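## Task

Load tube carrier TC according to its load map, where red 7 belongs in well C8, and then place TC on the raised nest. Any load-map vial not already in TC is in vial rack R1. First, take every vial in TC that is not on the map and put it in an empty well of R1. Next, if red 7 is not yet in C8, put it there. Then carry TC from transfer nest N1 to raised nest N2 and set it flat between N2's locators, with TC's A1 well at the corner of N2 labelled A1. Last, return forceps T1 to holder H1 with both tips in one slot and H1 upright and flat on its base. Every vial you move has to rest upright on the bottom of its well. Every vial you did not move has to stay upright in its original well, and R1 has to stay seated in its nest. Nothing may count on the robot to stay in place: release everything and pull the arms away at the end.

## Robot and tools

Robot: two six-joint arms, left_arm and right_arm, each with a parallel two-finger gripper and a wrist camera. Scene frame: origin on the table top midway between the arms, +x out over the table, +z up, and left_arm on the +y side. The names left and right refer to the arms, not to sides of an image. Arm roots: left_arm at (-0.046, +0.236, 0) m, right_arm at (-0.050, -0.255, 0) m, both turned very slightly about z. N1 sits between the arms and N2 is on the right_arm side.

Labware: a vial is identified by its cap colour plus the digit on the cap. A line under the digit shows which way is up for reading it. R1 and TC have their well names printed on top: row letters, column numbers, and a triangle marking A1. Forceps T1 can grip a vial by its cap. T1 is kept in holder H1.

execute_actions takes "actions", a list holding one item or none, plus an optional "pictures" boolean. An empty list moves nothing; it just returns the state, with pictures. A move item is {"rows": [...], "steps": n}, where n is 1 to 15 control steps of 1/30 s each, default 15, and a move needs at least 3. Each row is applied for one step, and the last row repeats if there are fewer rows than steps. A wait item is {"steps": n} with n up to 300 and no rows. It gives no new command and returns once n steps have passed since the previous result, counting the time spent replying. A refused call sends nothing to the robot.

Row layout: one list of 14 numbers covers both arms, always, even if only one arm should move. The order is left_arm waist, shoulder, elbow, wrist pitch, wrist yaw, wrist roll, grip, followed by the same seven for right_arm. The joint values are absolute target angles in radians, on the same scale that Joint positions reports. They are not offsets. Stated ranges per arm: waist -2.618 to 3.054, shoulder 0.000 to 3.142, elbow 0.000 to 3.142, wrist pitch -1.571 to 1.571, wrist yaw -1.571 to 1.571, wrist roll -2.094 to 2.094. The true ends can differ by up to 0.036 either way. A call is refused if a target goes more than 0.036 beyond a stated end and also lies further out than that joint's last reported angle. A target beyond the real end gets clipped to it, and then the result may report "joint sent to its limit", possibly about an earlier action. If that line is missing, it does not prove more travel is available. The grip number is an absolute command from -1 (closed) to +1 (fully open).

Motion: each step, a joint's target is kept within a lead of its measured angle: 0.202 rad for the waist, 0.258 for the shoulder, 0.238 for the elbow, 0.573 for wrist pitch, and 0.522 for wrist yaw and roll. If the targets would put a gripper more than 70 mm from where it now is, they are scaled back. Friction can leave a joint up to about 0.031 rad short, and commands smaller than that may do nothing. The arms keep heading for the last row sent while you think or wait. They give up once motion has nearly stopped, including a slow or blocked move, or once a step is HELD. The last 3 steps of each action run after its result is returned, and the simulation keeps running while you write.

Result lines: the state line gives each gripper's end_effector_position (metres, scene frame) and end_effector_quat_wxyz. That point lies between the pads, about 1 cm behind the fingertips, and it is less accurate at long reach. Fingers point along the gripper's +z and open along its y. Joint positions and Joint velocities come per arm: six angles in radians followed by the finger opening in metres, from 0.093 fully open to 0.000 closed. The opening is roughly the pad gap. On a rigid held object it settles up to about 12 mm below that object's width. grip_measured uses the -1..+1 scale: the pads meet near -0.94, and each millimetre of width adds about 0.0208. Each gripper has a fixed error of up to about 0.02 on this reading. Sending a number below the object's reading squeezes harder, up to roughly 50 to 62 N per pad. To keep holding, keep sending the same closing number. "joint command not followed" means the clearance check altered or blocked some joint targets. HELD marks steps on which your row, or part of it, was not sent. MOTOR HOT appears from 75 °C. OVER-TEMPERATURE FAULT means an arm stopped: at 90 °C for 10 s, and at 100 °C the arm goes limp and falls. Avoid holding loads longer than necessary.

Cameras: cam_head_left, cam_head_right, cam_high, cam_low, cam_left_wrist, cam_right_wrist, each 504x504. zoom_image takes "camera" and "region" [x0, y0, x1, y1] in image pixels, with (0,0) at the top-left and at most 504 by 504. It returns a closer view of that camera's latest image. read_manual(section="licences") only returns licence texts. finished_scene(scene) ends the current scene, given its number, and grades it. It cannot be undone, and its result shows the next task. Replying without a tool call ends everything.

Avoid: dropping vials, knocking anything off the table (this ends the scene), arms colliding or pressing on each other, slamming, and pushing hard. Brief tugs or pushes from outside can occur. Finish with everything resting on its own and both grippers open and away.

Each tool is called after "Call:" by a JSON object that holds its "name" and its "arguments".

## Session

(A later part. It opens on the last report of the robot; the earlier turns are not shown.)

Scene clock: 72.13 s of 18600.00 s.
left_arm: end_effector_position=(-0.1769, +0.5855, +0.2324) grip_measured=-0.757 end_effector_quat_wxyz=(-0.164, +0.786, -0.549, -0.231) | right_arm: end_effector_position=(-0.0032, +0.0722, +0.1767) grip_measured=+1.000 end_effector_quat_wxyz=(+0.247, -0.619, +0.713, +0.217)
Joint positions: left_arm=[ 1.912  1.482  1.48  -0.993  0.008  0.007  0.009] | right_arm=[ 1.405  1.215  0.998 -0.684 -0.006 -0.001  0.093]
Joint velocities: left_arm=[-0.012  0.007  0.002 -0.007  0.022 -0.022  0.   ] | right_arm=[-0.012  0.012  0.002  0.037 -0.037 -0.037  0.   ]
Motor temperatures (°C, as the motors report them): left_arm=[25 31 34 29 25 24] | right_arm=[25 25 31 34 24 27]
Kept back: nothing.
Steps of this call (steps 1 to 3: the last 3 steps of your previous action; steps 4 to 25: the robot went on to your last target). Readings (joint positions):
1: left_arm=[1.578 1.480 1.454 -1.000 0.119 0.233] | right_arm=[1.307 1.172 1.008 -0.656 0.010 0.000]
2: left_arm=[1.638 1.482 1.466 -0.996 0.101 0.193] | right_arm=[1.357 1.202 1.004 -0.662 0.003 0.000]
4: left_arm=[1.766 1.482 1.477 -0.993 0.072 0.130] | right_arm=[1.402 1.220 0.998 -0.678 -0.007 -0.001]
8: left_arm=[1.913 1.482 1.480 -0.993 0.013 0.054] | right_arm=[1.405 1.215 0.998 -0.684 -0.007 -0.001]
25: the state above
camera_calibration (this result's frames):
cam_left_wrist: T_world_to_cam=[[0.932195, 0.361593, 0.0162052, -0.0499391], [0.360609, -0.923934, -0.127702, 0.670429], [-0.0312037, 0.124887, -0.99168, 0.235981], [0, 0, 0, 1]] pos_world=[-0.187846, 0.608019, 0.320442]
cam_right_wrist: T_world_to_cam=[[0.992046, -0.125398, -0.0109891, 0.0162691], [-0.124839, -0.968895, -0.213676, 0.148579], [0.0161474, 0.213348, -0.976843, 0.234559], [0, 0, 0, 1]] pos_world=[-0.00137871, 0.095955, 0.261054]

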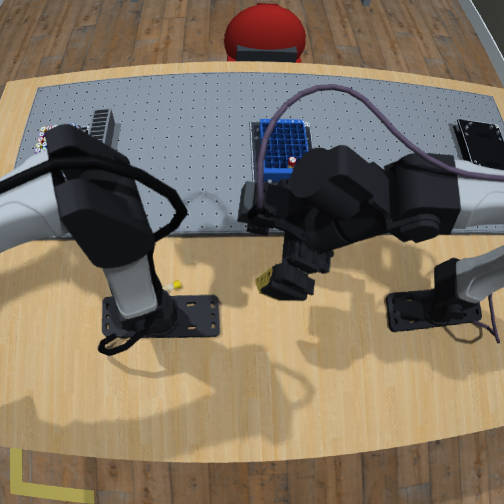

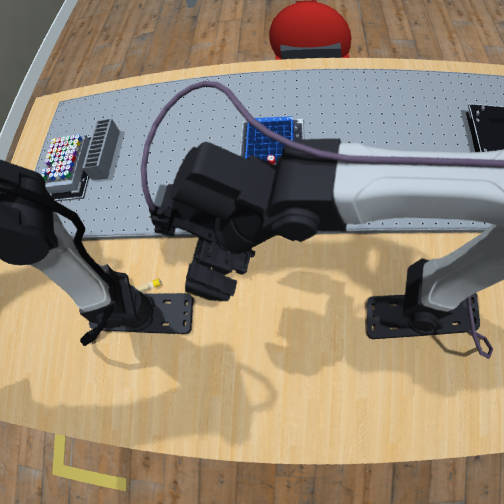

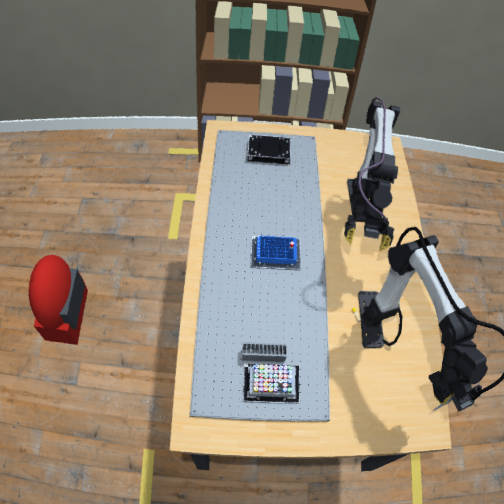

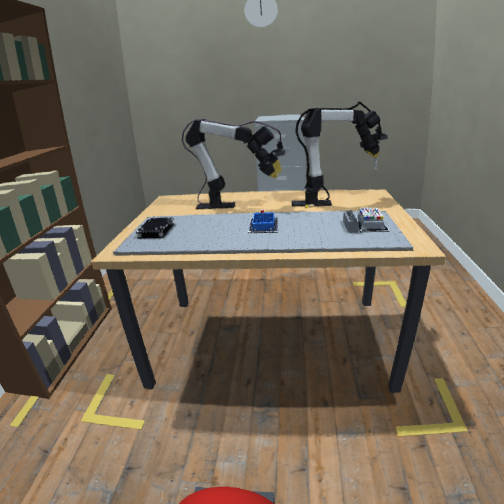

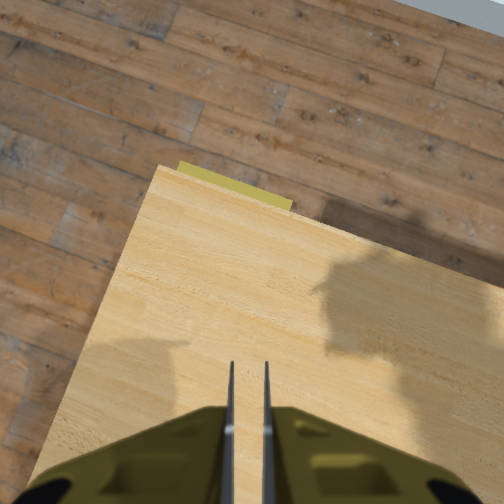

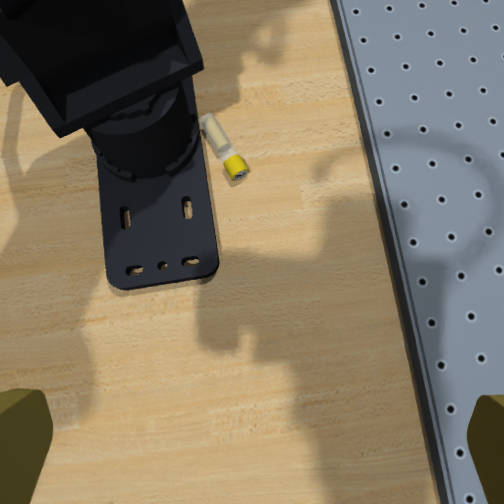

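Call:
{"name": "execute_actions", "arguments": {"actions": [{"rows":[[1.9,1.5,1.5,-1.0,0,0,-0.76,1.38,1.25,0.99,-0.55,-0.08,-0.06,0.6],[1.9,1.5,1.5,-1.0,0,0,-0.76,1.36,1.3,0.98,-0.42,-0.16,-0.12,0.2],[1.9,1.5,1.5,-1.0,0,0,-0.76,1.34,1.36,0.97,-0.3,-0.24,-0.18,-0.2],[1.9,1.5,1.5,-1.0,0,0,-0.76,1.32,1.42,0.96,-0.2,-0.32,-0.24,-0.48],[1.9,1.5,1.5,-1.0,0,0,-0.76,1.30,1.48,0.95,-0.1,-0.4,-0.3,-0.48],[1.9,1.5,1.5,-1.0,0,0,-0.76,1.28,1.54,0.94,0,-0.46,-0.35,-0.48],[1.9,1.5,1.5,-1.0,0,0,-0.76,1.263,1.6,0.93,0.07,-0.5,-0.385,-0.48],[1.9,1.5,1.5,-1.0,0,0,-0.76,1.263,1.66,0.924,0.13,-0.5,-0.385,-0.48],[1.9,1.5,1.5,-1.0,0,0,-0.76,1.263,1.72,0.924,0.19,-0.5,-0.385,-0.48],[1.9,1.5,1.5,-1.0,0,0,-0.76,1.263,1.77,0.924,0.24,-0.5,-0.385,-0.48],[1.9,1.5,1.5,-1.0,0,0,-0.76,1.263,1.82,0.924,0.27,-0.5,-0.385,-0.48],[1.9,1.5,1.5,-1.0,0,0,-0.76,1.263,1.86,0.924,0.28,-0.5,-0.385,-0.48],[1.9,1.5,1.5,-1.0,0,0,-0.76,1.263,1.885,0.924,0.28,-0.5,-0.385,-0.48]]}]}}

Call:
{"name": "execute_actions", "arguments": {"actions": [{"steps":20}], "pictures": true}}

Scene clock: 73.17 s of 18600.00 s.
left_arm: end_effector_position=(-0.1769, +0.5855, +0.2324) grip_measured=-0.757 end_effector_quat_wxyz=(-0.164, +0.787, -0.549, -0.231) | right_arm: end_effector_position=(+0.0106, +0.1979, +0.0819) grip_measured=-0.478 end_effector_quat_wxyz=(-0.262, +0.704, -0.559, -0.352)
Joint positions: left_arm=[ 1.912  1.482  1.48  -0.993  0.008  0.006  0.009] | right_arm=[ 1.267  1.768  0.954  0.075 -0.418 -0.323  0.022]
Joint velocities: left_arm=[-0.017  0.002 -0.012 -0.037  0.022 -0.051 -0.   ] | right_arm=[ 0.002  1.604 -0.173  1.311 -0.447 -0.33  -0.001]
Motor temperatures (°C, as the motors report them): left_arm=[25 31 34 29 25 24] | right_arm=[25 25 31 34 24 27]
Steps of this call (steps 1 to 15: the robot went on to your last target; steps 16 to 19: nothing new was sent; steps 20 to 31: the first 12 steps of this action). Readings (joint positions):
20: left_arm=[1.912 1.482 1.480 -0.993 0.008 0.006] | right_arm=[1.402 1.216 0.998 -0.675 -0.015 -0.008]
21: left_arm=[1.912 1.482 1.480 -0.993 0.008 0.006] | right_arm=[1.395 1.225 0.998 -0.646 -0.039 -0.026]
23: left_arm=[1.912 1.482 1.480 -0.993 0.008 0.006] | right_arm=[1.365 1.279 0.998 -0.519 -0.118 -0.086]
27: left_arm=[1.912 1.482 1.480 -0.993 0.008 0.006] | right_arm=[1.291 1.515 0.984 -0.176 -0.321 -0.242]
31: the state above

Scene clock: 73.83 s of 18600.00 s.
left_arm: end_effector_position=(-0.1769, +0.5855, +0.2324) grip_measured=-0.757 end_effector_quat_wxyz=(-0.164, +0.787, -0.549, -0.231) | right_arm: end_effector_position=(+0.0022, +0.2087, +0.0492) grip_measured=-0.478 end_effector_quat_wxyz=(-0.266, +0.721, -0.518, -0.376)
Joint positions: left_arm=[ 1.912  1.482  1.48  -0.993  0.008  0.006  0.009] | right_arm=[ 1.267  1.896  0.922  0.263 -0.492 -0.379  0.022]
Joint velocities: left_arm=[ 0.002 -0.002 -0.032 -0.022 -0.007  0.022  0.   ] | right_arm=[ 0.002 -0.022  0.002 -0.022 -0.095 -0.051 -0.   ]
Motor temperatures (°C, as the motors report them): left_arm=[25 31 34 29 25 24] | right_arm=[25 26 31 34 24 27]
Kept back: nothing.
Steps of this call (steps 1 to 3: the last 3 steps of your previous action; steps 4 to 20: the robot went on to your last target). Readings (joint positions):
1: left_arm=[1.912 1.482 1.480 -0.993 0.008 0.006] | right_arm=[1.267 1.819 0.949 0.111 -0.432 -0.334]
2: left_arm=[1.912 1.482 1.480 -0.993 0.008 0.006] | right_arm=[1.267 1.858 0.942 0.137 -0.443 -0.343]
4: left_arm=[1.912 1.482 1.480 -0.993 0.008 0.006] | right_arm=[1.267 1.896 0.927 0.164 -0.457 -0.356]
8: left_arm=[1.912 1.482 1.480 -0.993 0.008 0.006] | right_arm=[1.267 1.899 0.922 0.215 -0.478 -0.371]
20: the state above
camera_calibration (this result's frames):
cam_left_wrist: T_world_to_cam=[[0.931838, 0.362485, 0.0168273, -0.050669], [0.36157, -0.92356, -0.127685, 0.670376], [-0.030743, 0.125066, -0.991672, 0.235956], [0, 0, 0, 1]] pos_world=[-0.187919, 0.607989, 0.320441]
cam_right_wrist: T_world_to_cam=[[0.941188, 0.337784, -0.00824606, -0.0699681], [0.292186, -0.825907, -0.482188, 0.236767], [-0.169686, 0.45142, -0.876029, 0.0265904], [0, 0, 0, 1]] pos_world=[0.00118527, 0.207178, 0.136883]

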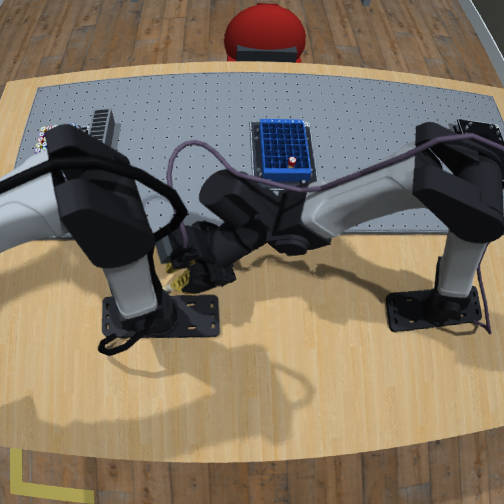

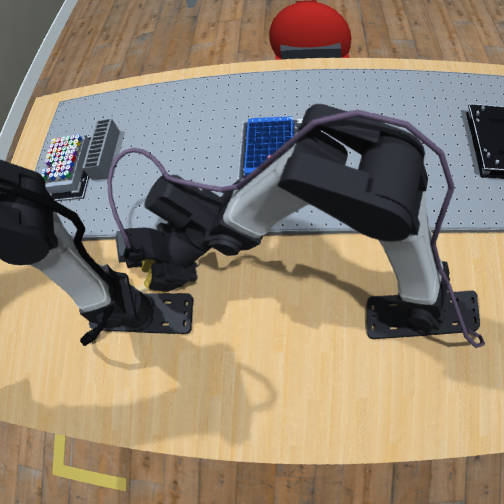

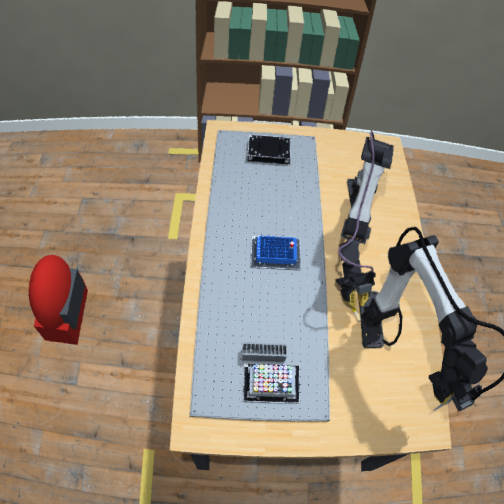

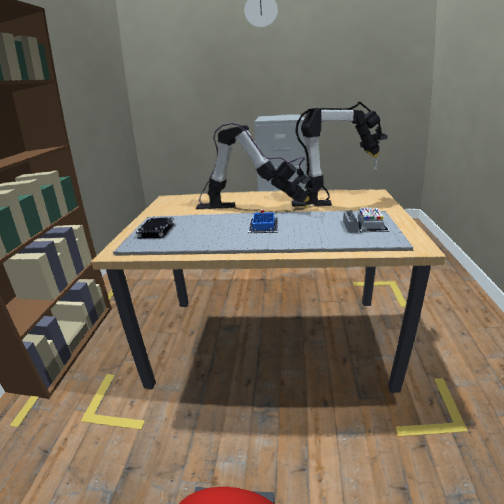

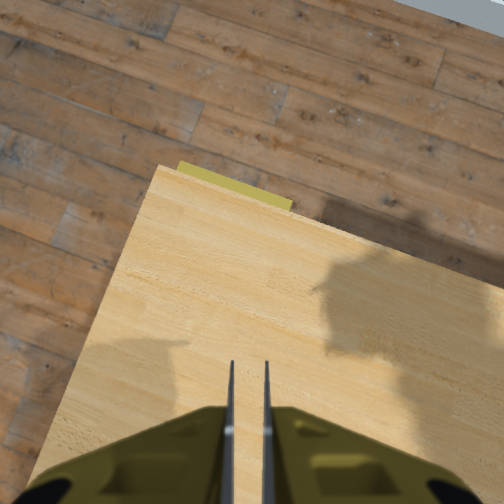

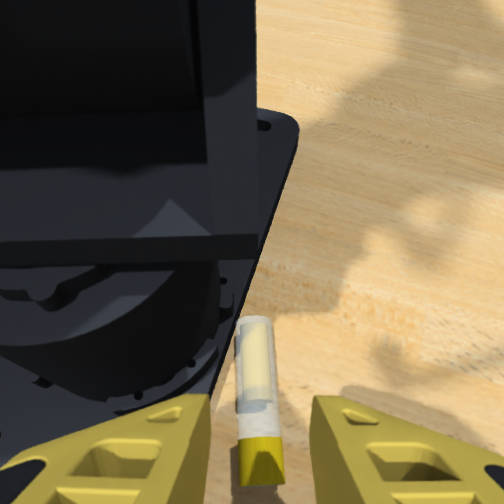

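Call:
{"name": "execute_actions", "arguments": {"actions": [{"rows":[[1.97,1.5,1.5,-1.0,0,0,-0.76,1.263,1.885,0.924,0.28,-0.5,-0.385,-0.48],[2.04,1.5,1.5,-1.0,0,0,-0.76,1.263,1.885,0.924,0.28,-0.5,-0.385,-0.48],[2.11,1.5,1.5,-1.0,0,0,-0.76,1.263,1.885,0.924,0.28,-0.5,-0.385,-0.48],[2.18,1.5,1.5,-1.0,0,0,-0.76,1.263,1.885,0.924,0.28,-0.5,-0.385,-0.48],[2.25,1.5,1.5,-1.0,0,0,-0.76,1.263,1.885,0.924,0.28,-0.5,-0.385,-0.48],[2.32,1.5,1.5,-1.0,0,0,-0.76,1.263,1.885,0.924,0.28,-0.5,-0.385,-0.48],[2.39,1.5,1.5,-1.0,0,0,-0.76,1.263,1.885,0.924,0.28,-0.5,-0.385,-0.48],[2.46,1.5,1.5,-1.0,0,0,-0.76,1.25,1.885,0.924,0.28,-0.5,-0.385,-0.48],[2.53,1.5,1.5,-1.0,0,0,-0.76,1.25,1.9,0.915,0.31,-0.5,-0.385,-0.48],[2.6,1.5,1.5,-1.0,0,0,-0.76,1.25,1.92,0.905,0.34,-0.5,-0.385,-0.48],[2.6,1.5,1.5,-1.0,0,0,-0.76,1.25,1.94,0.895,0.37,-0.5,-0.385,-0.48],[2.6,1.5,1.5,-1.0,0,0,-0.76,1.25,1.96,0.89,0.40,-0.5,-0.385,-0.48]]}]}}

Call:
{"name": "execute_actions", "arguments": {"actions": [{"steps":15}], "pictures": true}}

Scene clock: 75.23 s of 18600.00 s.
left_arm: end_effector_position=(-0.3635, +0.4328, +0.2324) grip_measured=-0.757 end_effector_quat_wxyz=(-0.077, +0.922, -0.265, -0.273) | right_arm: end_effector_position=(+0.0062, +0.2140, +0.0536) grip_measured=-0.478 end_effector_quat_wxyz=(-0.282, +0.717, -0.510, -0.381)
Joint positions: left_arm=[ 2.565  1.482  1.48  -0.993 -0.001  0.004  0.009] | right_arm=[ 1.261  1.904  0.921  0.31  -0.494 -0.38   0.022]
Joint velocities: left_arm=[ 1.311 -0.007 -0.007 -0.007 -0.3   -0.007  0.001] | right_arm=[-0.042  0.217 -0.002  0.681 -0.051 -0.081  0.   ]
Motor temperatures (°C, as the motors report them): left_arm=[25 31 34 29 25 24] | right_arm=[25 26 31 34 24 27]
Steps of this call (steps 1 to 15: the robot went on to your last target; steps 16 to 30: nothing new was sent; steps 31 to 42: the first 12 steps of this action). Readings (joint positions):
31: left_arm=[1.916 1.482 1.480 -0.993 0.010 0.006] | right_arm=[1.267 1.896 0.922 0.265 -0.493 -0.380]
32: left_arm=[1.934 1.482 1.480 -0.993 0.014 0.006] | right_arm=[1.267 1.896 0.922 0.265 -0.493 -0.380]
34: left_arm=[2.025 1.482 1.480 -0.993 0.021 0.006] | right_arm=[1.267 1.896 0.922 0.266 -0.493 -0.380]
38: left_arm=[2.303 1.482 1.480 -0.993 0.014 0.005] | right_arm=[1.266 1.896 0.922 0.266 -0.493 -0.380]
42: the state above

Scene clock: 75.73 s of 18600.00 s.
left_arm: end_effector_position=(-0.3730, +0.4165, +0.2324) grip_measured=-0.757 end_effector_quat_wxyz=(-0.067, +0.928, -0.242, -0.276) | right_arm: end_effector_position=(+0.0080, +0.2170, +0.0450) grip_measured=-0.478 end_effector_quat_wxyz=(-0.292, +0.715, -0.506, -0.384)
Joint positions: left_arm=[ 2.611  1.482  1.48  -0.993 -0.009  0.003  0.009] | right_arm=[ 1.259  1.941  0.907  0.383 -0.494 -0.38   0.022]
Joint velocities: left_arm=[ 0.007  0.007 -0.017  0.007  0.051 -0.022  0.   ] | right_arm=[ 0.007  0.007  0.002  0.022 -0.022 -0.051  0.   ]
Motor temperatures (°C, as the motors report them): left_arm=[25 31 34 29 25 24] | right_arm=[25 26 31 34 24 27]
Kept back: nothing.
Steps of this call (steps 1 to 3: the last 3 steps of your previous action; steps 4 to 15: the robot went on to your last target). Readings (joint positions):
1: left_arm=[2.598 1.482 1.480 -0.993 -0.009 0.003] | right_arm=[1.260 1.912 0.921 0.330 -0.494 -0.380]
2: left_arm=[2.613 1.482 1.480 -0.993 -0.013 0.003] | right_arm=[1.259 1.921 0.920 0.344 -0.494 -0.380]
4: left_arm=[2.613 1.482 1.480 -0.993 -0.013 0.003] | right_arm=[1.259 1.933 0.915 0.360 -0.494 -0.380]
8: left_arm=[2.611 1.482 1.480 -0.993 -0.010 0.003] | right_arm=[1.259 1.941 0.907 0.370 -0.494 -0.380]
15: the state above
camera_calibration (this result's frames):
cam_left_wrist: T_world_to_cam=[[0.469028, 0.883177, 0.00323577, -0.193025], [0.87612, -0.464812, -0.127918, 0.586139], [-0.11147, 0.0628322, -0.991779, 0.246895], [0, 0, 0, 1]] pos_world=[-0.395472, 0.427407, 0.320468]
cam_right_wrist: T_world_to_cam=[[0.942872, 0.332028, 0.0273719, -0.0786959], [0.296217, -0.797897, -0.524991, 0.235742], [-0.152472, 0.503108, -0.850667, 0.00766578], [0, 0, 0, 1]] pos_world=[0.00553826, 0.21037, 0.132438]

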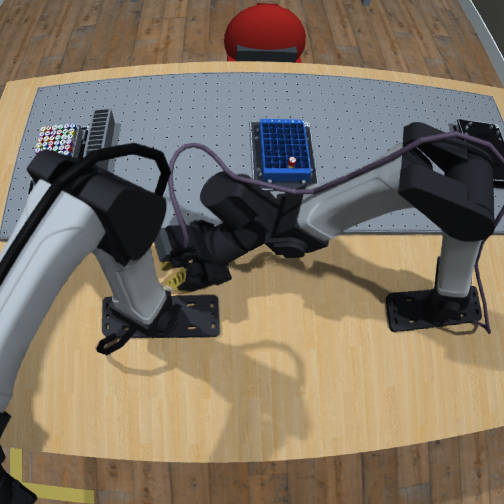

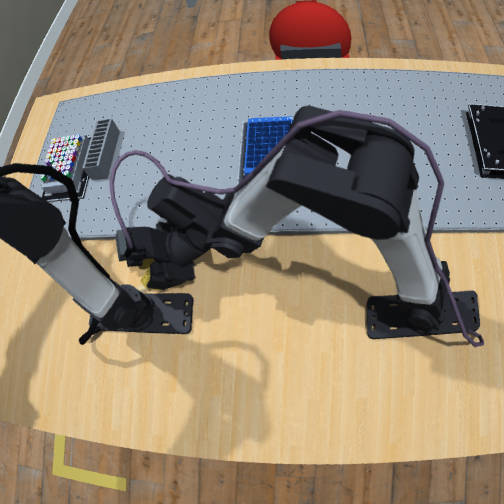

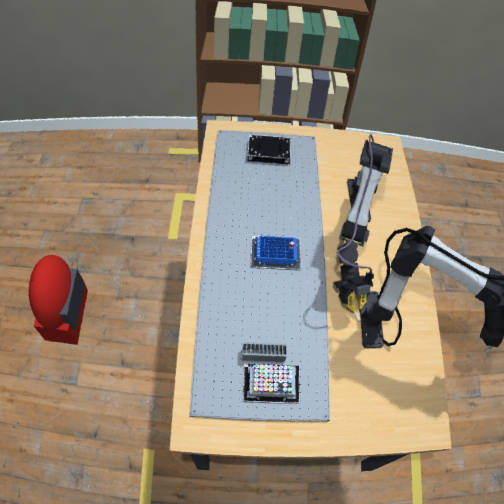

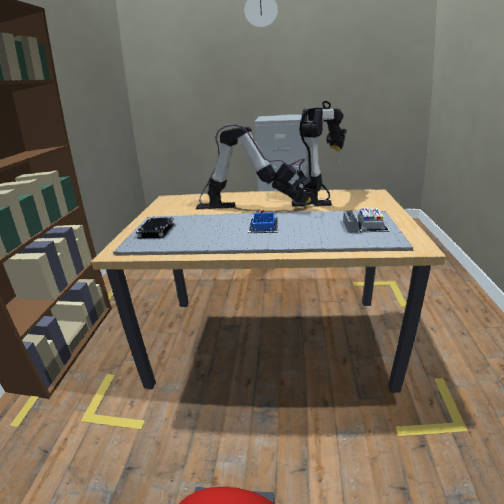

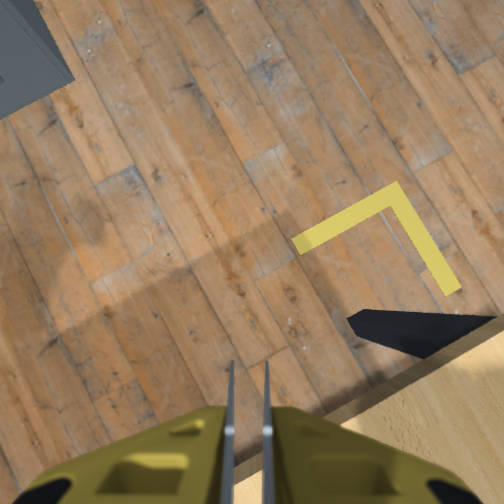

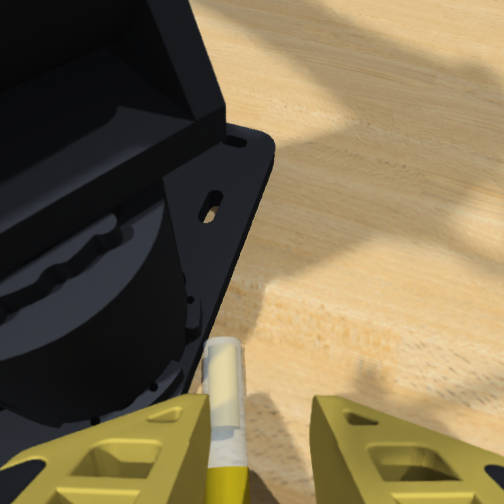

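Call:
{"name": "execute_actions", "arguments": {"actions": [{"rows":[[2.6,1.5,1.5,-1.0,0,0,-0.76,1.25,1.965,0.905,0.39,-0.5,-0.385,-0.48],[2.6,1.5,1.5,-1.0,0,0,-0.76,1.25,1.973,0.905,0.39,-0.5,-0.385,-0.48],[2.6,1.5,1.5,-1.0,0,0,-0.76,1.25,1.981,0.905,0.39,-0.5,-0.385,-0.48],[2.6,1.5,1.5,-1.0,0,0,-0.76,1.25,1.989,0.905,0.39,-0.5,-0.385,-0.48],[2.6,1.5,1.5,-1.0,0,0,-0.76,1.25,1.997,0.905,0.39,-0.5,-0.385,-0.48]]}], "pictures": true}}

Scene clock: 76.23 s of 18600.00 s.
left_arm: end_effector_position=(-0.3730, +0.4165, +0.2324) grip_measured=-0.757 end_effector_quat_wxyz=(-0.067, +0.928, -0.242, -0.276) | right_arm: end_effector_position=(+0.0073, +0.2148, +0.0288) grip_measured=-0.478 end_effector_quat_wxyz=(-0.278, +0.717, -0.513, -0.380)
Joint positions: left_arm=[ 2.611  1.482  1.48  -0.993 -0.009  0.003  0.009] | right_arm=[ 1.259  1.979  0.907  0.387 -0.494 -0.38   0.022]
Joint velocities: left_arm=[-0.022  0.002 -0.002  0.007  0.007  0.007  0.001] | right_arm=[-0.012 -0.002 -0.017 -0.022 -0.007  0.037 -0.001]
Motor temperatures (°C, as the motors report them): left_arm=[25 30 35 30 25 24] | right_arm=[25 26 31 34 24 27]
Steps of this call (steps 1 to 3: the robot went on to your last target; steps 4 to 15: the first 12 steps of this action). Readings (joint positions):
4: left_arm=[2.611 1.482 1.480 -0.993 -0.009 0.003] | right_arm=[1.259 1.941 0.907 0.385 -0.494 -0.380]
5: left_arm=[2.611 1.482 1.480 -0.993 -0.009 0.003] | right_arm=[1.259 1.941 0.907 0.385 -0.494 -0.380]
7: left_arm=[2.611 1.482 1.480 -0.993 -0.009 0.003] | right_arm=[1.259 1.945 0.907 0.387 -0.494 -0.380]
11: left_arm=[2.611 1.482 1.480 -0.993 -0.009 0.003] | right_arm=[1.259 1.971 0.907 0.387 -0.494 -0.380]
15: the state above
camera_calibration (this result's frames):
cam_left_wrist: T_world_to_cam=[[0.469028, 0.883177, 0.00323577, -0.193025], [0.87612, -0.464812, -0.127918, 0.586139], [-0.11147, 0.0628322, -0.991779, 0.246895], [0, 0, 0, 1]] pos_world=[-0.395472, 0.427407, 0.320468]
cam_right_wrist: T_world_to_cam=[[0.942944, 0.332869, 0.00742786, -0.0764506], [0.291409, -0.814293, -0.502004, 0.22855], [-0.161053, 0.475526, -0.864834, 0.00121823], [0, 0, 0, 1]] pos_world=[0.0056833, 0.210976, 0.116354]

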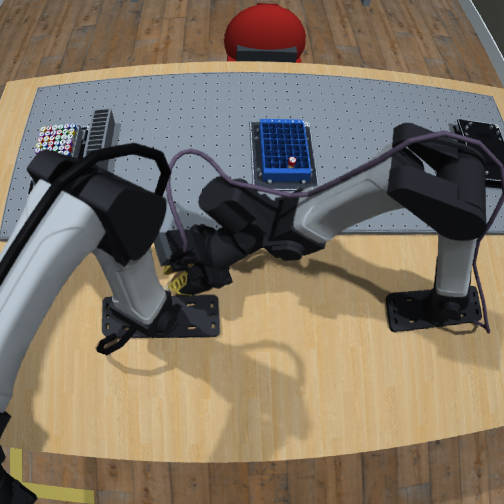

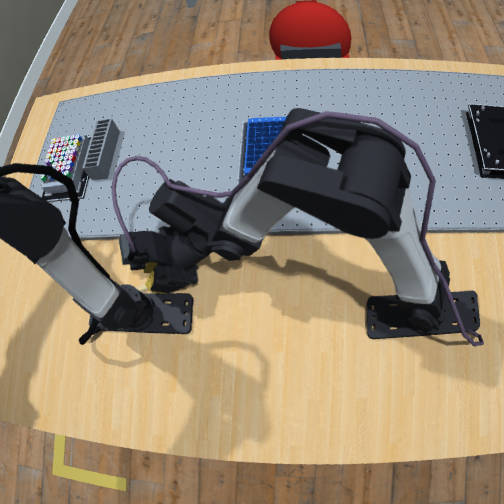

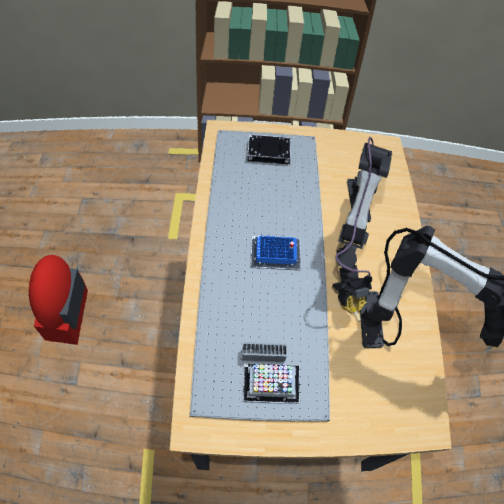

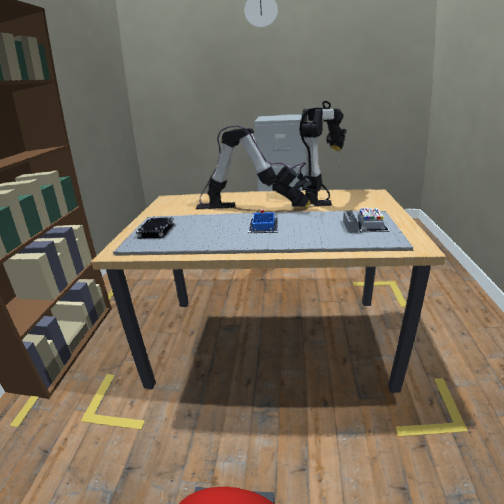

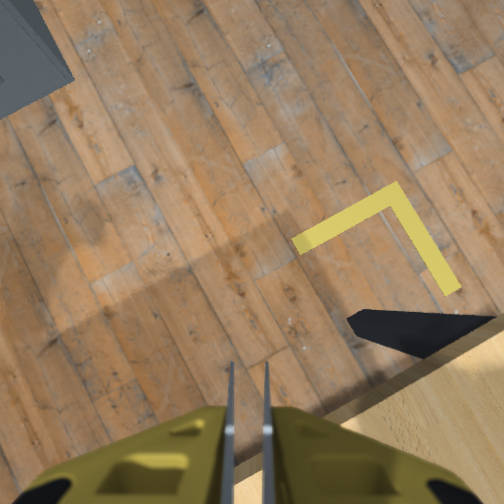

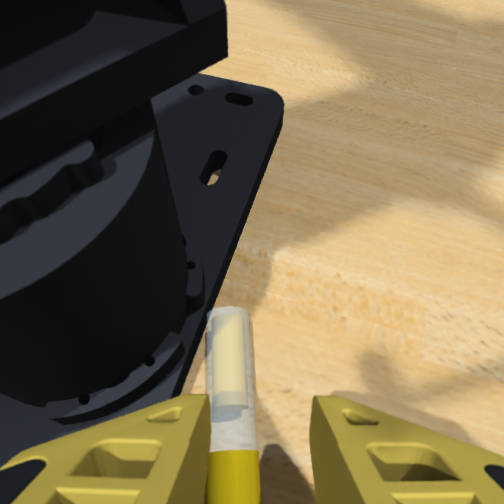

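Call:
{"name": "execute_actions", "arguments": {"actions": [{"rows":[[2.6,1.5,1.5,-1.0,0,0,-0.76,1.25,1.99,0.905,0.38,-0.5,-0.385,-0.38],[2.6,1.5,1.5,-1.0,0,0,-0.76,1.25,1.99,0.905,0.38,-0.5,-0.385,-0.38],[2.6,1.5,1.5,-1.0,0,0,-0.76,1.25,1.99,0.905,0.38,-0.5,-0.385,-0.38],[2.6,1.5,1.5,-1.0,0,0,-0.76,1.25,1.99,0.905,0.365,-0.5,-0.385,-0.38],[2.6,1.5,1.5,-1.0,0,0,-0.76,1.25,1.99,0.905,0.355,-0.5,-0.385,-0.4],[2.6,1.5,1.5,-1.0,0,0,-0.76,1.25,1.99,0.905,0.345,-0.5,-0.385,-0.42],[2.6,1.5,1.5,-1.0,0,0,-0.76,1.25,1.99,0.905,0.335,-0.5,-0.385,-0.45],[2.6,1.5,1.5,-1.0,0,0,-0.76,1.25,1.99,0.905,0.328,-0.5,-0.385,-0.48]]}], "pictures": true}}

Scene clock: 76.90 s of 18600.00 s.
left_arm: end_effector_position=(-0.3730, +0.4166, +0.2324) grip_measured=-0.757 end_effector_quat_wxyz=(-0.067, +0.928, -0.242, -0.276) | right_arm: end_effector_position=(+0.0061, +0.2109, +0.0239) grip_measured=-0.478 end_effector_quat_wxyz=(-0.266, +0.720, -0.520, -0.376)
Joint positions: left_arm=[ 2.611  1.482  1.48  -0.993 -0.009  0.003  0.009] | right_arm=[ 1.259  1.979  0.907  0.359 -0.494 -0.38   0.022]
Joint velocities: left_arm=[-0.022  0.002 -0.002  0.051 -0.051  0.022  0.   ] | right_arm=[-0.002 -0.007  0.022 -0.007 -0.051 -0.095 -0.001]
Motor temperatures (°C, as the motors report them): left_arm=[25 30 35 30 25 24] | right_arm=[25 27 31 34 24 27]
Steps of this call (steps 1 to 3: the last 3 steps of your previous action; steps 4 to 8: the robot went on to your last target; steps 9 to 20: the first 12 steps of this action). Readings (joint positions):
9: left_arm=[2.611 1.482 1.480 -0.993 -0.009 0.003] | right_arm=[1.259 1.979 0.907 0.387 -0.494 -0.380]
10: left_arm=[2.611 1.482 1.480 -0.993 -0.009 0.003] | right_arm=[1.259 1.979 0.907 0.387 -0.494 -0.380]
12: left_arm=[2.611 1.482 1.480 -0.993 -0.009 0.003] | right_arm=[1.259 1.979 0.907 0.387 -0.494 -0.380]
16: left_arm=[2.611 1.482 1.480 -0.993 -0.009 0.003] | right_arm=[1.259 1.979 0.907 0.374 -0.494 -0.380]
20: the state above
camera_calibration (this result's frames):
cam_left_wrist: T_world_to_cam=[[0.469211, 0.883079, 0.00355582, -0.193055], [0.876044, -0.464958, -0.127911, 0.586168], [-0.111302, 0.0631324, -0.991779, 0.246832], [0, 0, 0, 1]] pos_world=[-0.395452, 0.427443, 0.320467]
cam_right_wrist: T_world_to_cam=[[0.942936, 0.332842, -0.00941811, -0.0735967], [0.287381, -0.82778, -0.481863, 0.225643], [-0.168181, 0.45166, -0.876196, 0.00403309], [0, 0, 0, 1]] pos_world=[0.00522981, 0.209457, 0.11157]

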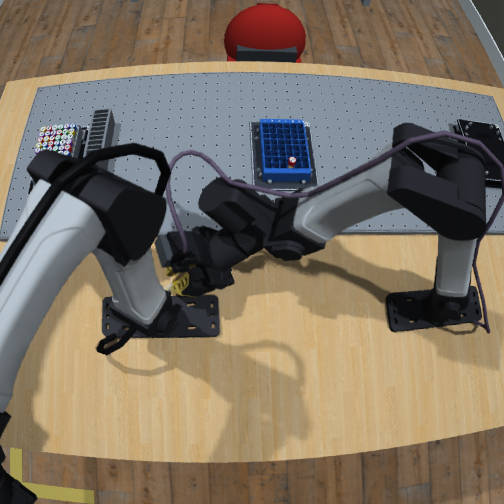

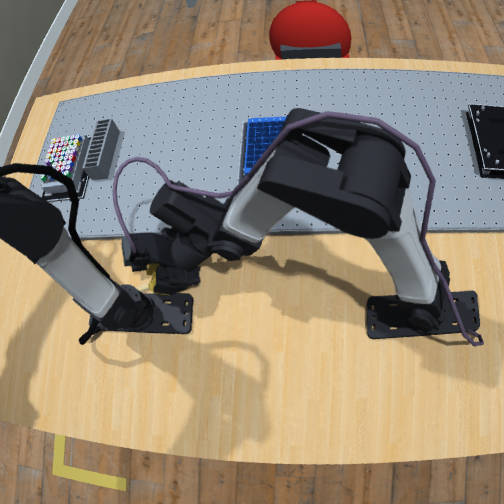

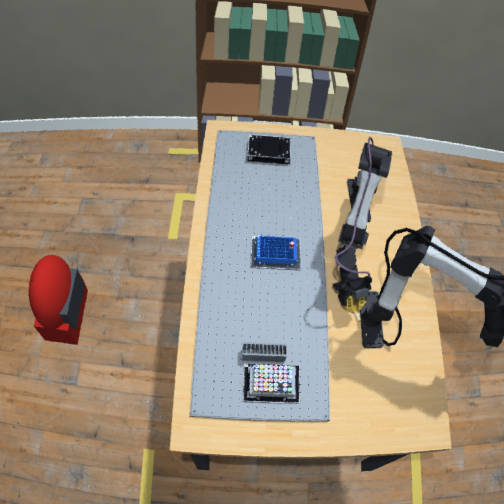

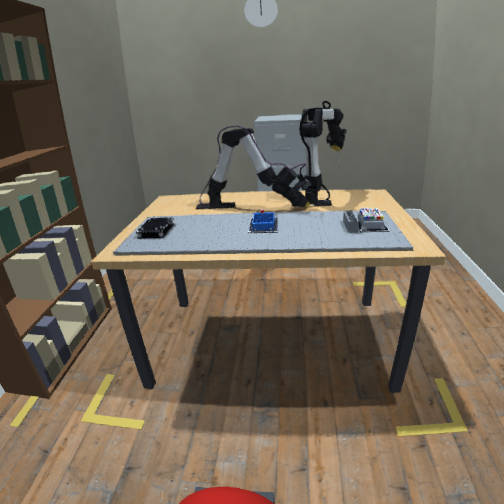

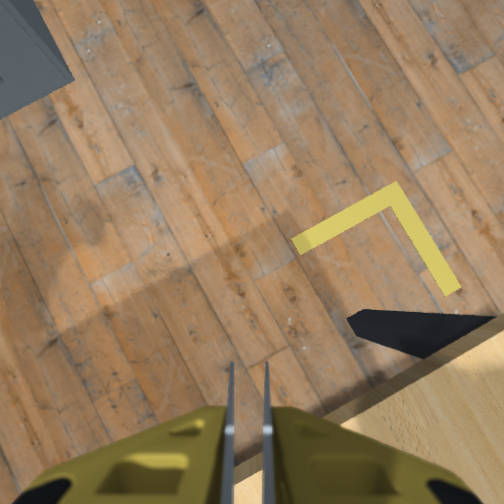

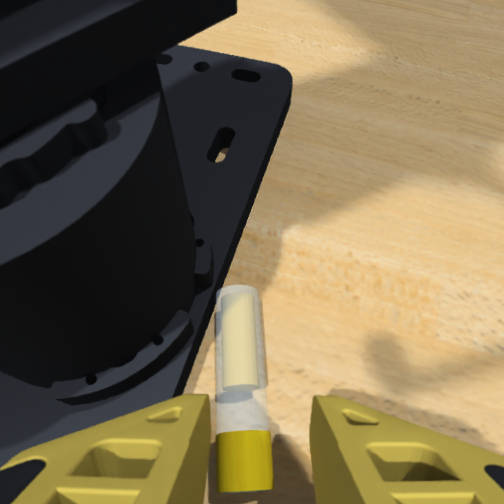

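Call:
{"name": "execute_actions", "arguments": {"actions": [{"rows":[[2.6,1.5,1.5,-1.0,0,0,-0.76,1.245,1.99,0.905,0.335,-0.5,-0.385,-0.5],[2.6,1.5,1.5,-1.0,0,0,-0.76,1.241,1.99,0.905,0.335,-0.5,-0.385,-0.52],[2.6,1.5,1.5,-1.0,0,0,-0.76,1.237,1.99,0.905,0.335,-0.5,-0.385,-0.54],[2.6,1.5,1.5,-1.0,0,0,-0.76,1.233,1.99,0.905,0.335,-0.5,-0.385,-0.56],[2.6,1.5,1.5,-1.0,0,0,-0.76,1.229,1.99,0.905,0.335,-0.5,-0.385,-0.58],[2.6,1.5,1.5,-1.0,0,0,-0.76,1.225,1.99,0.905,0.335,-0.5,-0.385,-0.58],[2.6,1.5,1.5,-1.0,0,0,-0.76,1.221,1.99,0.905,0.335,-0.5,-0.385,-0.58]]}], "pictures": true}}

Scene clock: 77.47 s of 18600.00 s.
left_arm: end_effector_position=(-0.3730, +0.4166, +0.2324) grip_measured=-0.757 end_effector_quat_wxyz=(-0.067, +0.928, -0.242, -0.276) | right_arm: end_effector_position=(+0.0204, +0.2079, +0.0228) grip_measured=-0.578 end_effector_quat_wxyz=(-0.269, +0.712, -0.532, -0.371)
Joint positions: left_arm=[ 2.611  1.482  1.48  -0.993 -0.009  0.003  0.009] | right_arm=[ 1.227  1.979  0.907  0.352 -0.495 -0.38   0.017]
Joint velocities: left_arm=[-0.007 -0.022 -0.007  0.066 -0.051 -0.007 -0.001] | right_arm=[-0.007  0.002  0.007  0.037 -0.007  0.022 -0.   ]
Motor temperatures (°C, as the motors report them): left_arm=[25 30 35 30 25 24] | right_arm=[25 27 31 34 24 27]
Steps of this call (steps 1 to 3: the last 3 steps of your previous action; steps 4 to 5: the robot went on to your last target; steps 6 to 17: the first 12 steps of this action). Readings (joint positions):
6: left_arm=[2.611 1.482 1.480 -0.993 -0.009 0.003] | right_arm=[1.259 1.979 0.907 0.352 -0.494 -0.380]
7: left_arm=[2.611 1.482 1.480 -0.993 -0.009 0.003] | right_arm=[1.259 1.979 0.907 0.352 -0.494 -0.380]
9: left_arm=[2.611 1.482 1.480 -0.993 -0.009 0.003] | right_arm=[1.254 1.979 0.907 0.352 -0.495 -0.380]
13: left_arm=[2.611 1.482 1.480 -0.993 -0.009 0.003] | right_arm=[1.236 1.979 0.907 0.352 -0.495 -0.380]
17: the state above
camera_calibration (this result's frames):
cam_left_wrist: T_world_to_cam=[[0.469211, 0.883079, 0.00355582, -0.193055], [0.876044, -0.464958, -0.127911, 0.586168], [-0.111302, 0.0631324, -0.991779, 0.246832], [0, 0, 0, 1]] pos_world=[-0.395452, 0.427443, 0.320467]
cam_right_wrist: T_world_to_cam=[[0.952795, 0.303299, -0.0138672, -0.0800539], [0.260244, -0.839361, -0.477228, 0.221406], [-0.156382, 0.451092, -0.87867, 0.00673474], [0, 0, 0, 1]] pos_world=[0.0197086, 0.207082, 0.110469]

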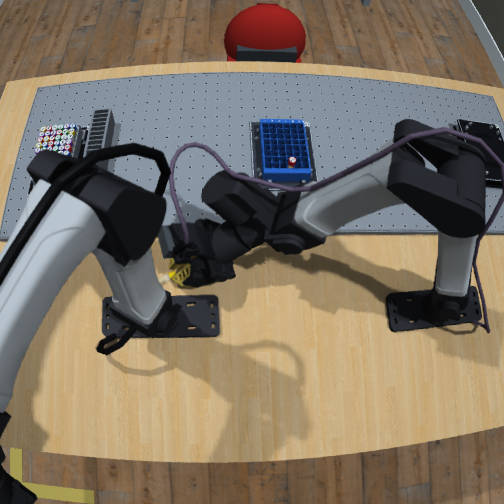

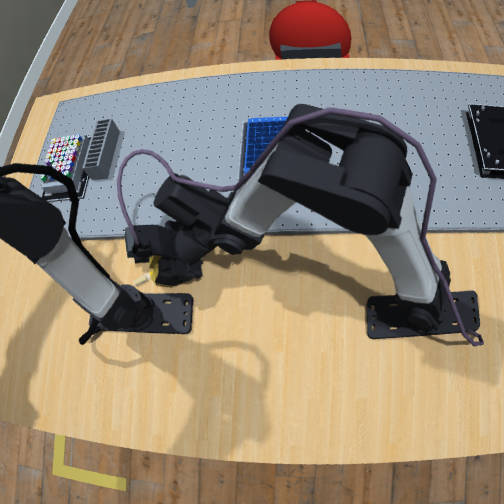

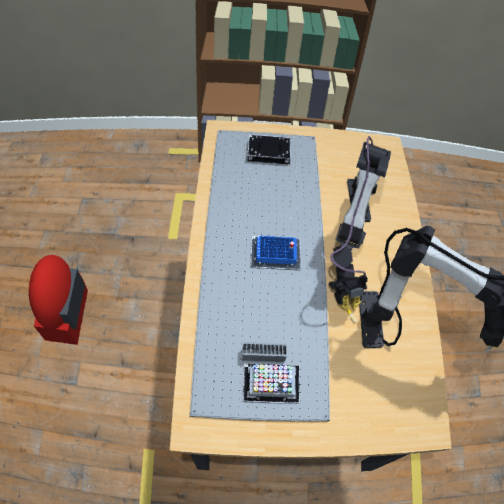

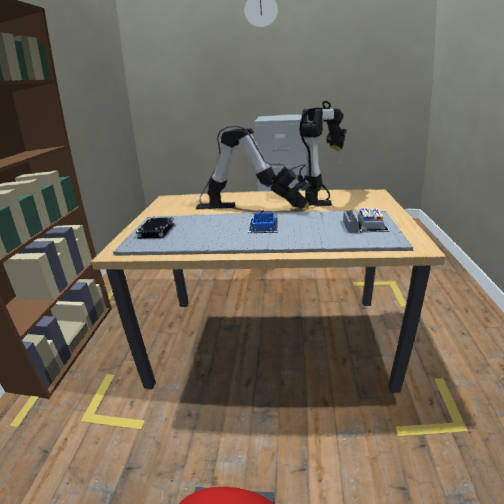

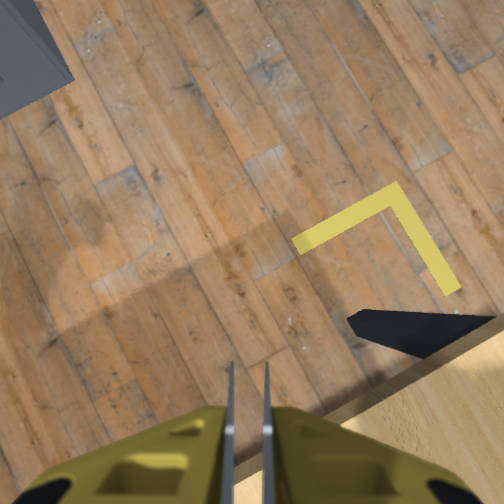

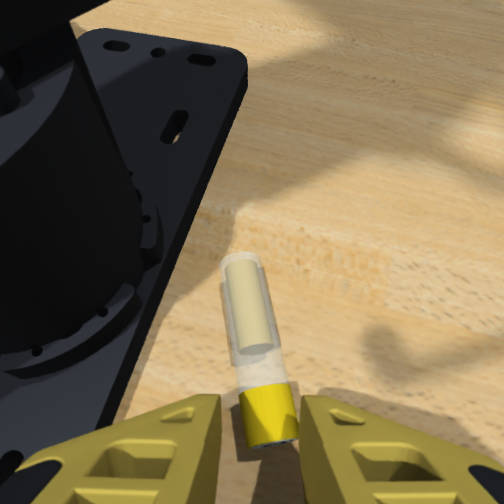

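Call:
{"name": "execute_actions", "arguments": {"actions": [{"rows":[[2.6,1.5,1.5,-1.0,0,0,-0.76,1.237,1.998,0.905,0.375,-0.5,-0.385,-0.53],[2.6,1.5,1.5,-1.0,0,0,-0.76,1.238,2.002,0.905,0.383,-0.5,-0.385,-0.53],[2.6,1.5,1.5,-1.0,0,0,-0.76,1.239,2.006,0.905,0.391,-0.5,-0.385,-0.53],[2.6,1.5,1.5,-1.0,0,0,-0.76,1.24,2.01,0.905,0.399,-0.5,-0.385,-0.53],[2.6,1.5,1.5,-1.0,0,0,-0.76,1.241,2.014,0.905,0.407,-0.5,-0.385,-0.53],[2.6,1.5,1.5,-1.0,0,0,-0.76,1.242,2.018,0.905,0.415,-0.5,-0.385,-0.53],[2.6,1.5,1.5,-1.0,0,0,-0.76,1.243,2.023,0.905,0.42,-0.5,-0.385,-0.53],[2.6,1.5,1.5,-1.0,0,0,-0.76,1.243,2.029,0.905,0.42,-0.5,-0.385,-0.53]]}], "pictures": true}}

Scene clock: 78.07 s of 18600.00 s.
left_arm: end_effector_position=(-0.3730, +0.4166, +0.2324) grip_measured=-0.757 end_effector_quat_wxyz=(-0.067, +0.928, -0.242, -0.276) | right_arm: end_effector_position=(+0.0187, +0.2123, +0.0183) grip_measured=-0.532 end_effector_quat_wxyz=(-0.276, +0.712, -0.526, -0.374)
Joint positions: left_arm=[ 2.611  1.482  1.48  -0.993 -0.009  0.003  0.009] | right_arm=[ 1.234  2.006  0.907  0.398 -0.495 -0.38   0.02 ]
Joint velocities: left_arm=[-0.017 -0.007 -0.002 -0.022  0.022  0.037 -0.   ] | right_arm=[ 0.002  0.061  0.007 -0.037  0.007  0.022  0.   ]
Motor temperatures (°C, as the motors report them): left_arm=[25 30 35 30 25 24] | right_arm=[25 27 31 34 24 27]
Steps of this call (steps 1 to 3: the last 3 steps of your previous action; steps 4 to 6: the robot went on to your last target; steps 7 to 18: the first 12 steps of this action). Readings (joint positions):
7: left_arm=[2.611 1.482 1.480 -0.993 -0.009 0.003] | right_arm=[1.227 1.979 0.907 0.353 -0.495 -0.380]
8: left_arm=[2.611 1.482 1.480 -0.993 -0.009 0.003] | right_arm=[1.227 1.979 0.907 0.355 -0.495 -0.380]
10: left_arm=[2.611 1.482 1.480 -0.993 -0.009 0.003] | right_arm=[1.227 1.979 0.907 0.363 -0.495 -0.380]
14: left_arm=[2.611 1.482 1.480 -0.993 -0.009 0.003] | right_arm=[1.231 1.990 0.907 0.390 -0.495 -0.380]
18: the state above
camera_calibration (this result's frames):
cam_left_wrist: T_world_to_cam=[[0.469211, 0.883079, 0.00355582, -0.193055], [0.876044, -0.464958, -0.127911, 0.586168], [-0.111302, 0.0631324, -0.991779, 0.246832], [0, 0, 0, 1]] pos_world=[-0.395452, 0.427443, 0.320467]
cam_right_wrist: T_world_to_cam=[[0.950856, 0.309619, -0.00307796, -0.0812759], [0.268429, -0.829234, -0.49022, 0.22129], [-0.154334, 0.465302, -0.871593, -0.00261068], [0, 0, 0, 1]] pos_world=[0.0174781, 0.20988, 0.105955]

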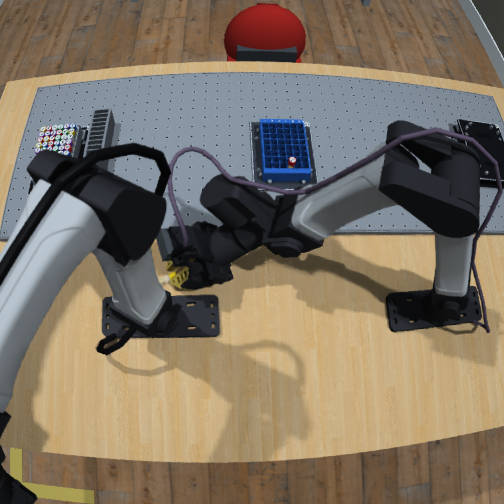

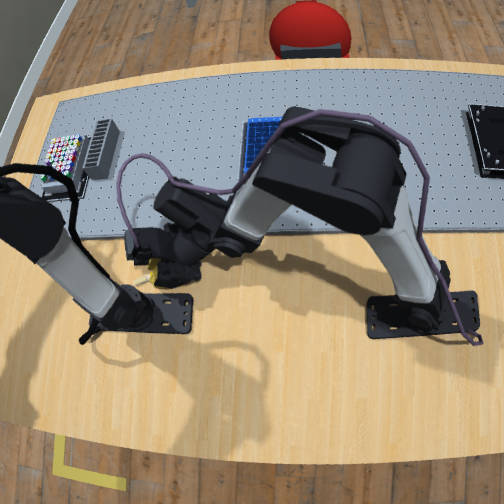

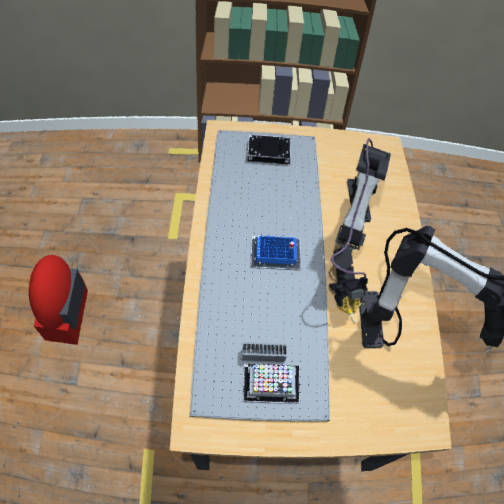

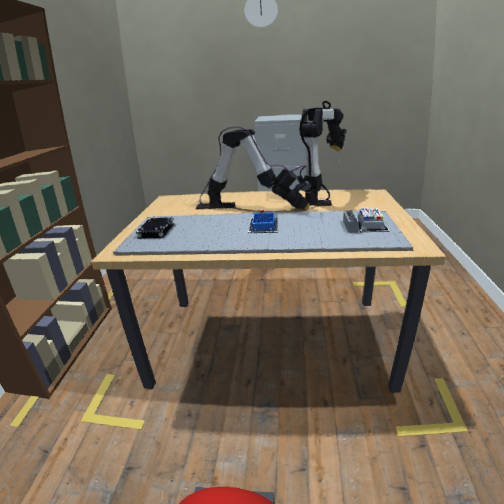

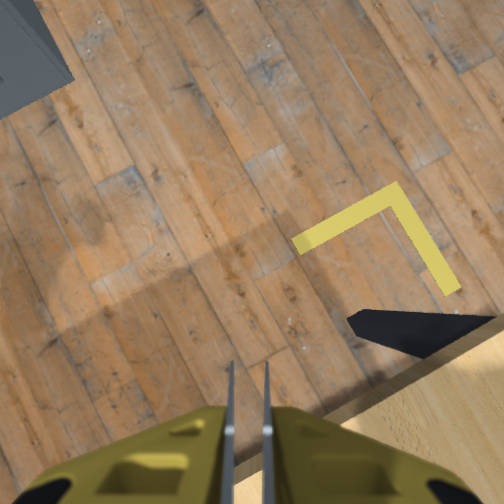

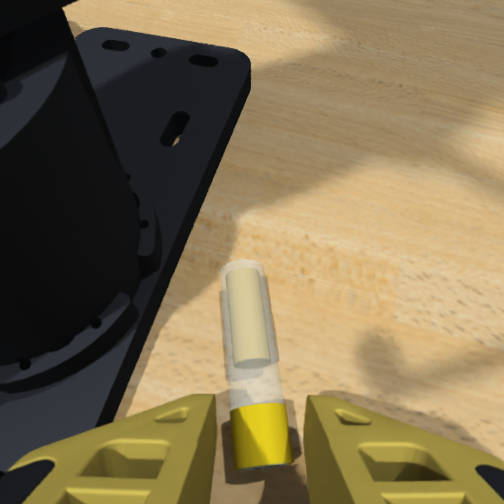

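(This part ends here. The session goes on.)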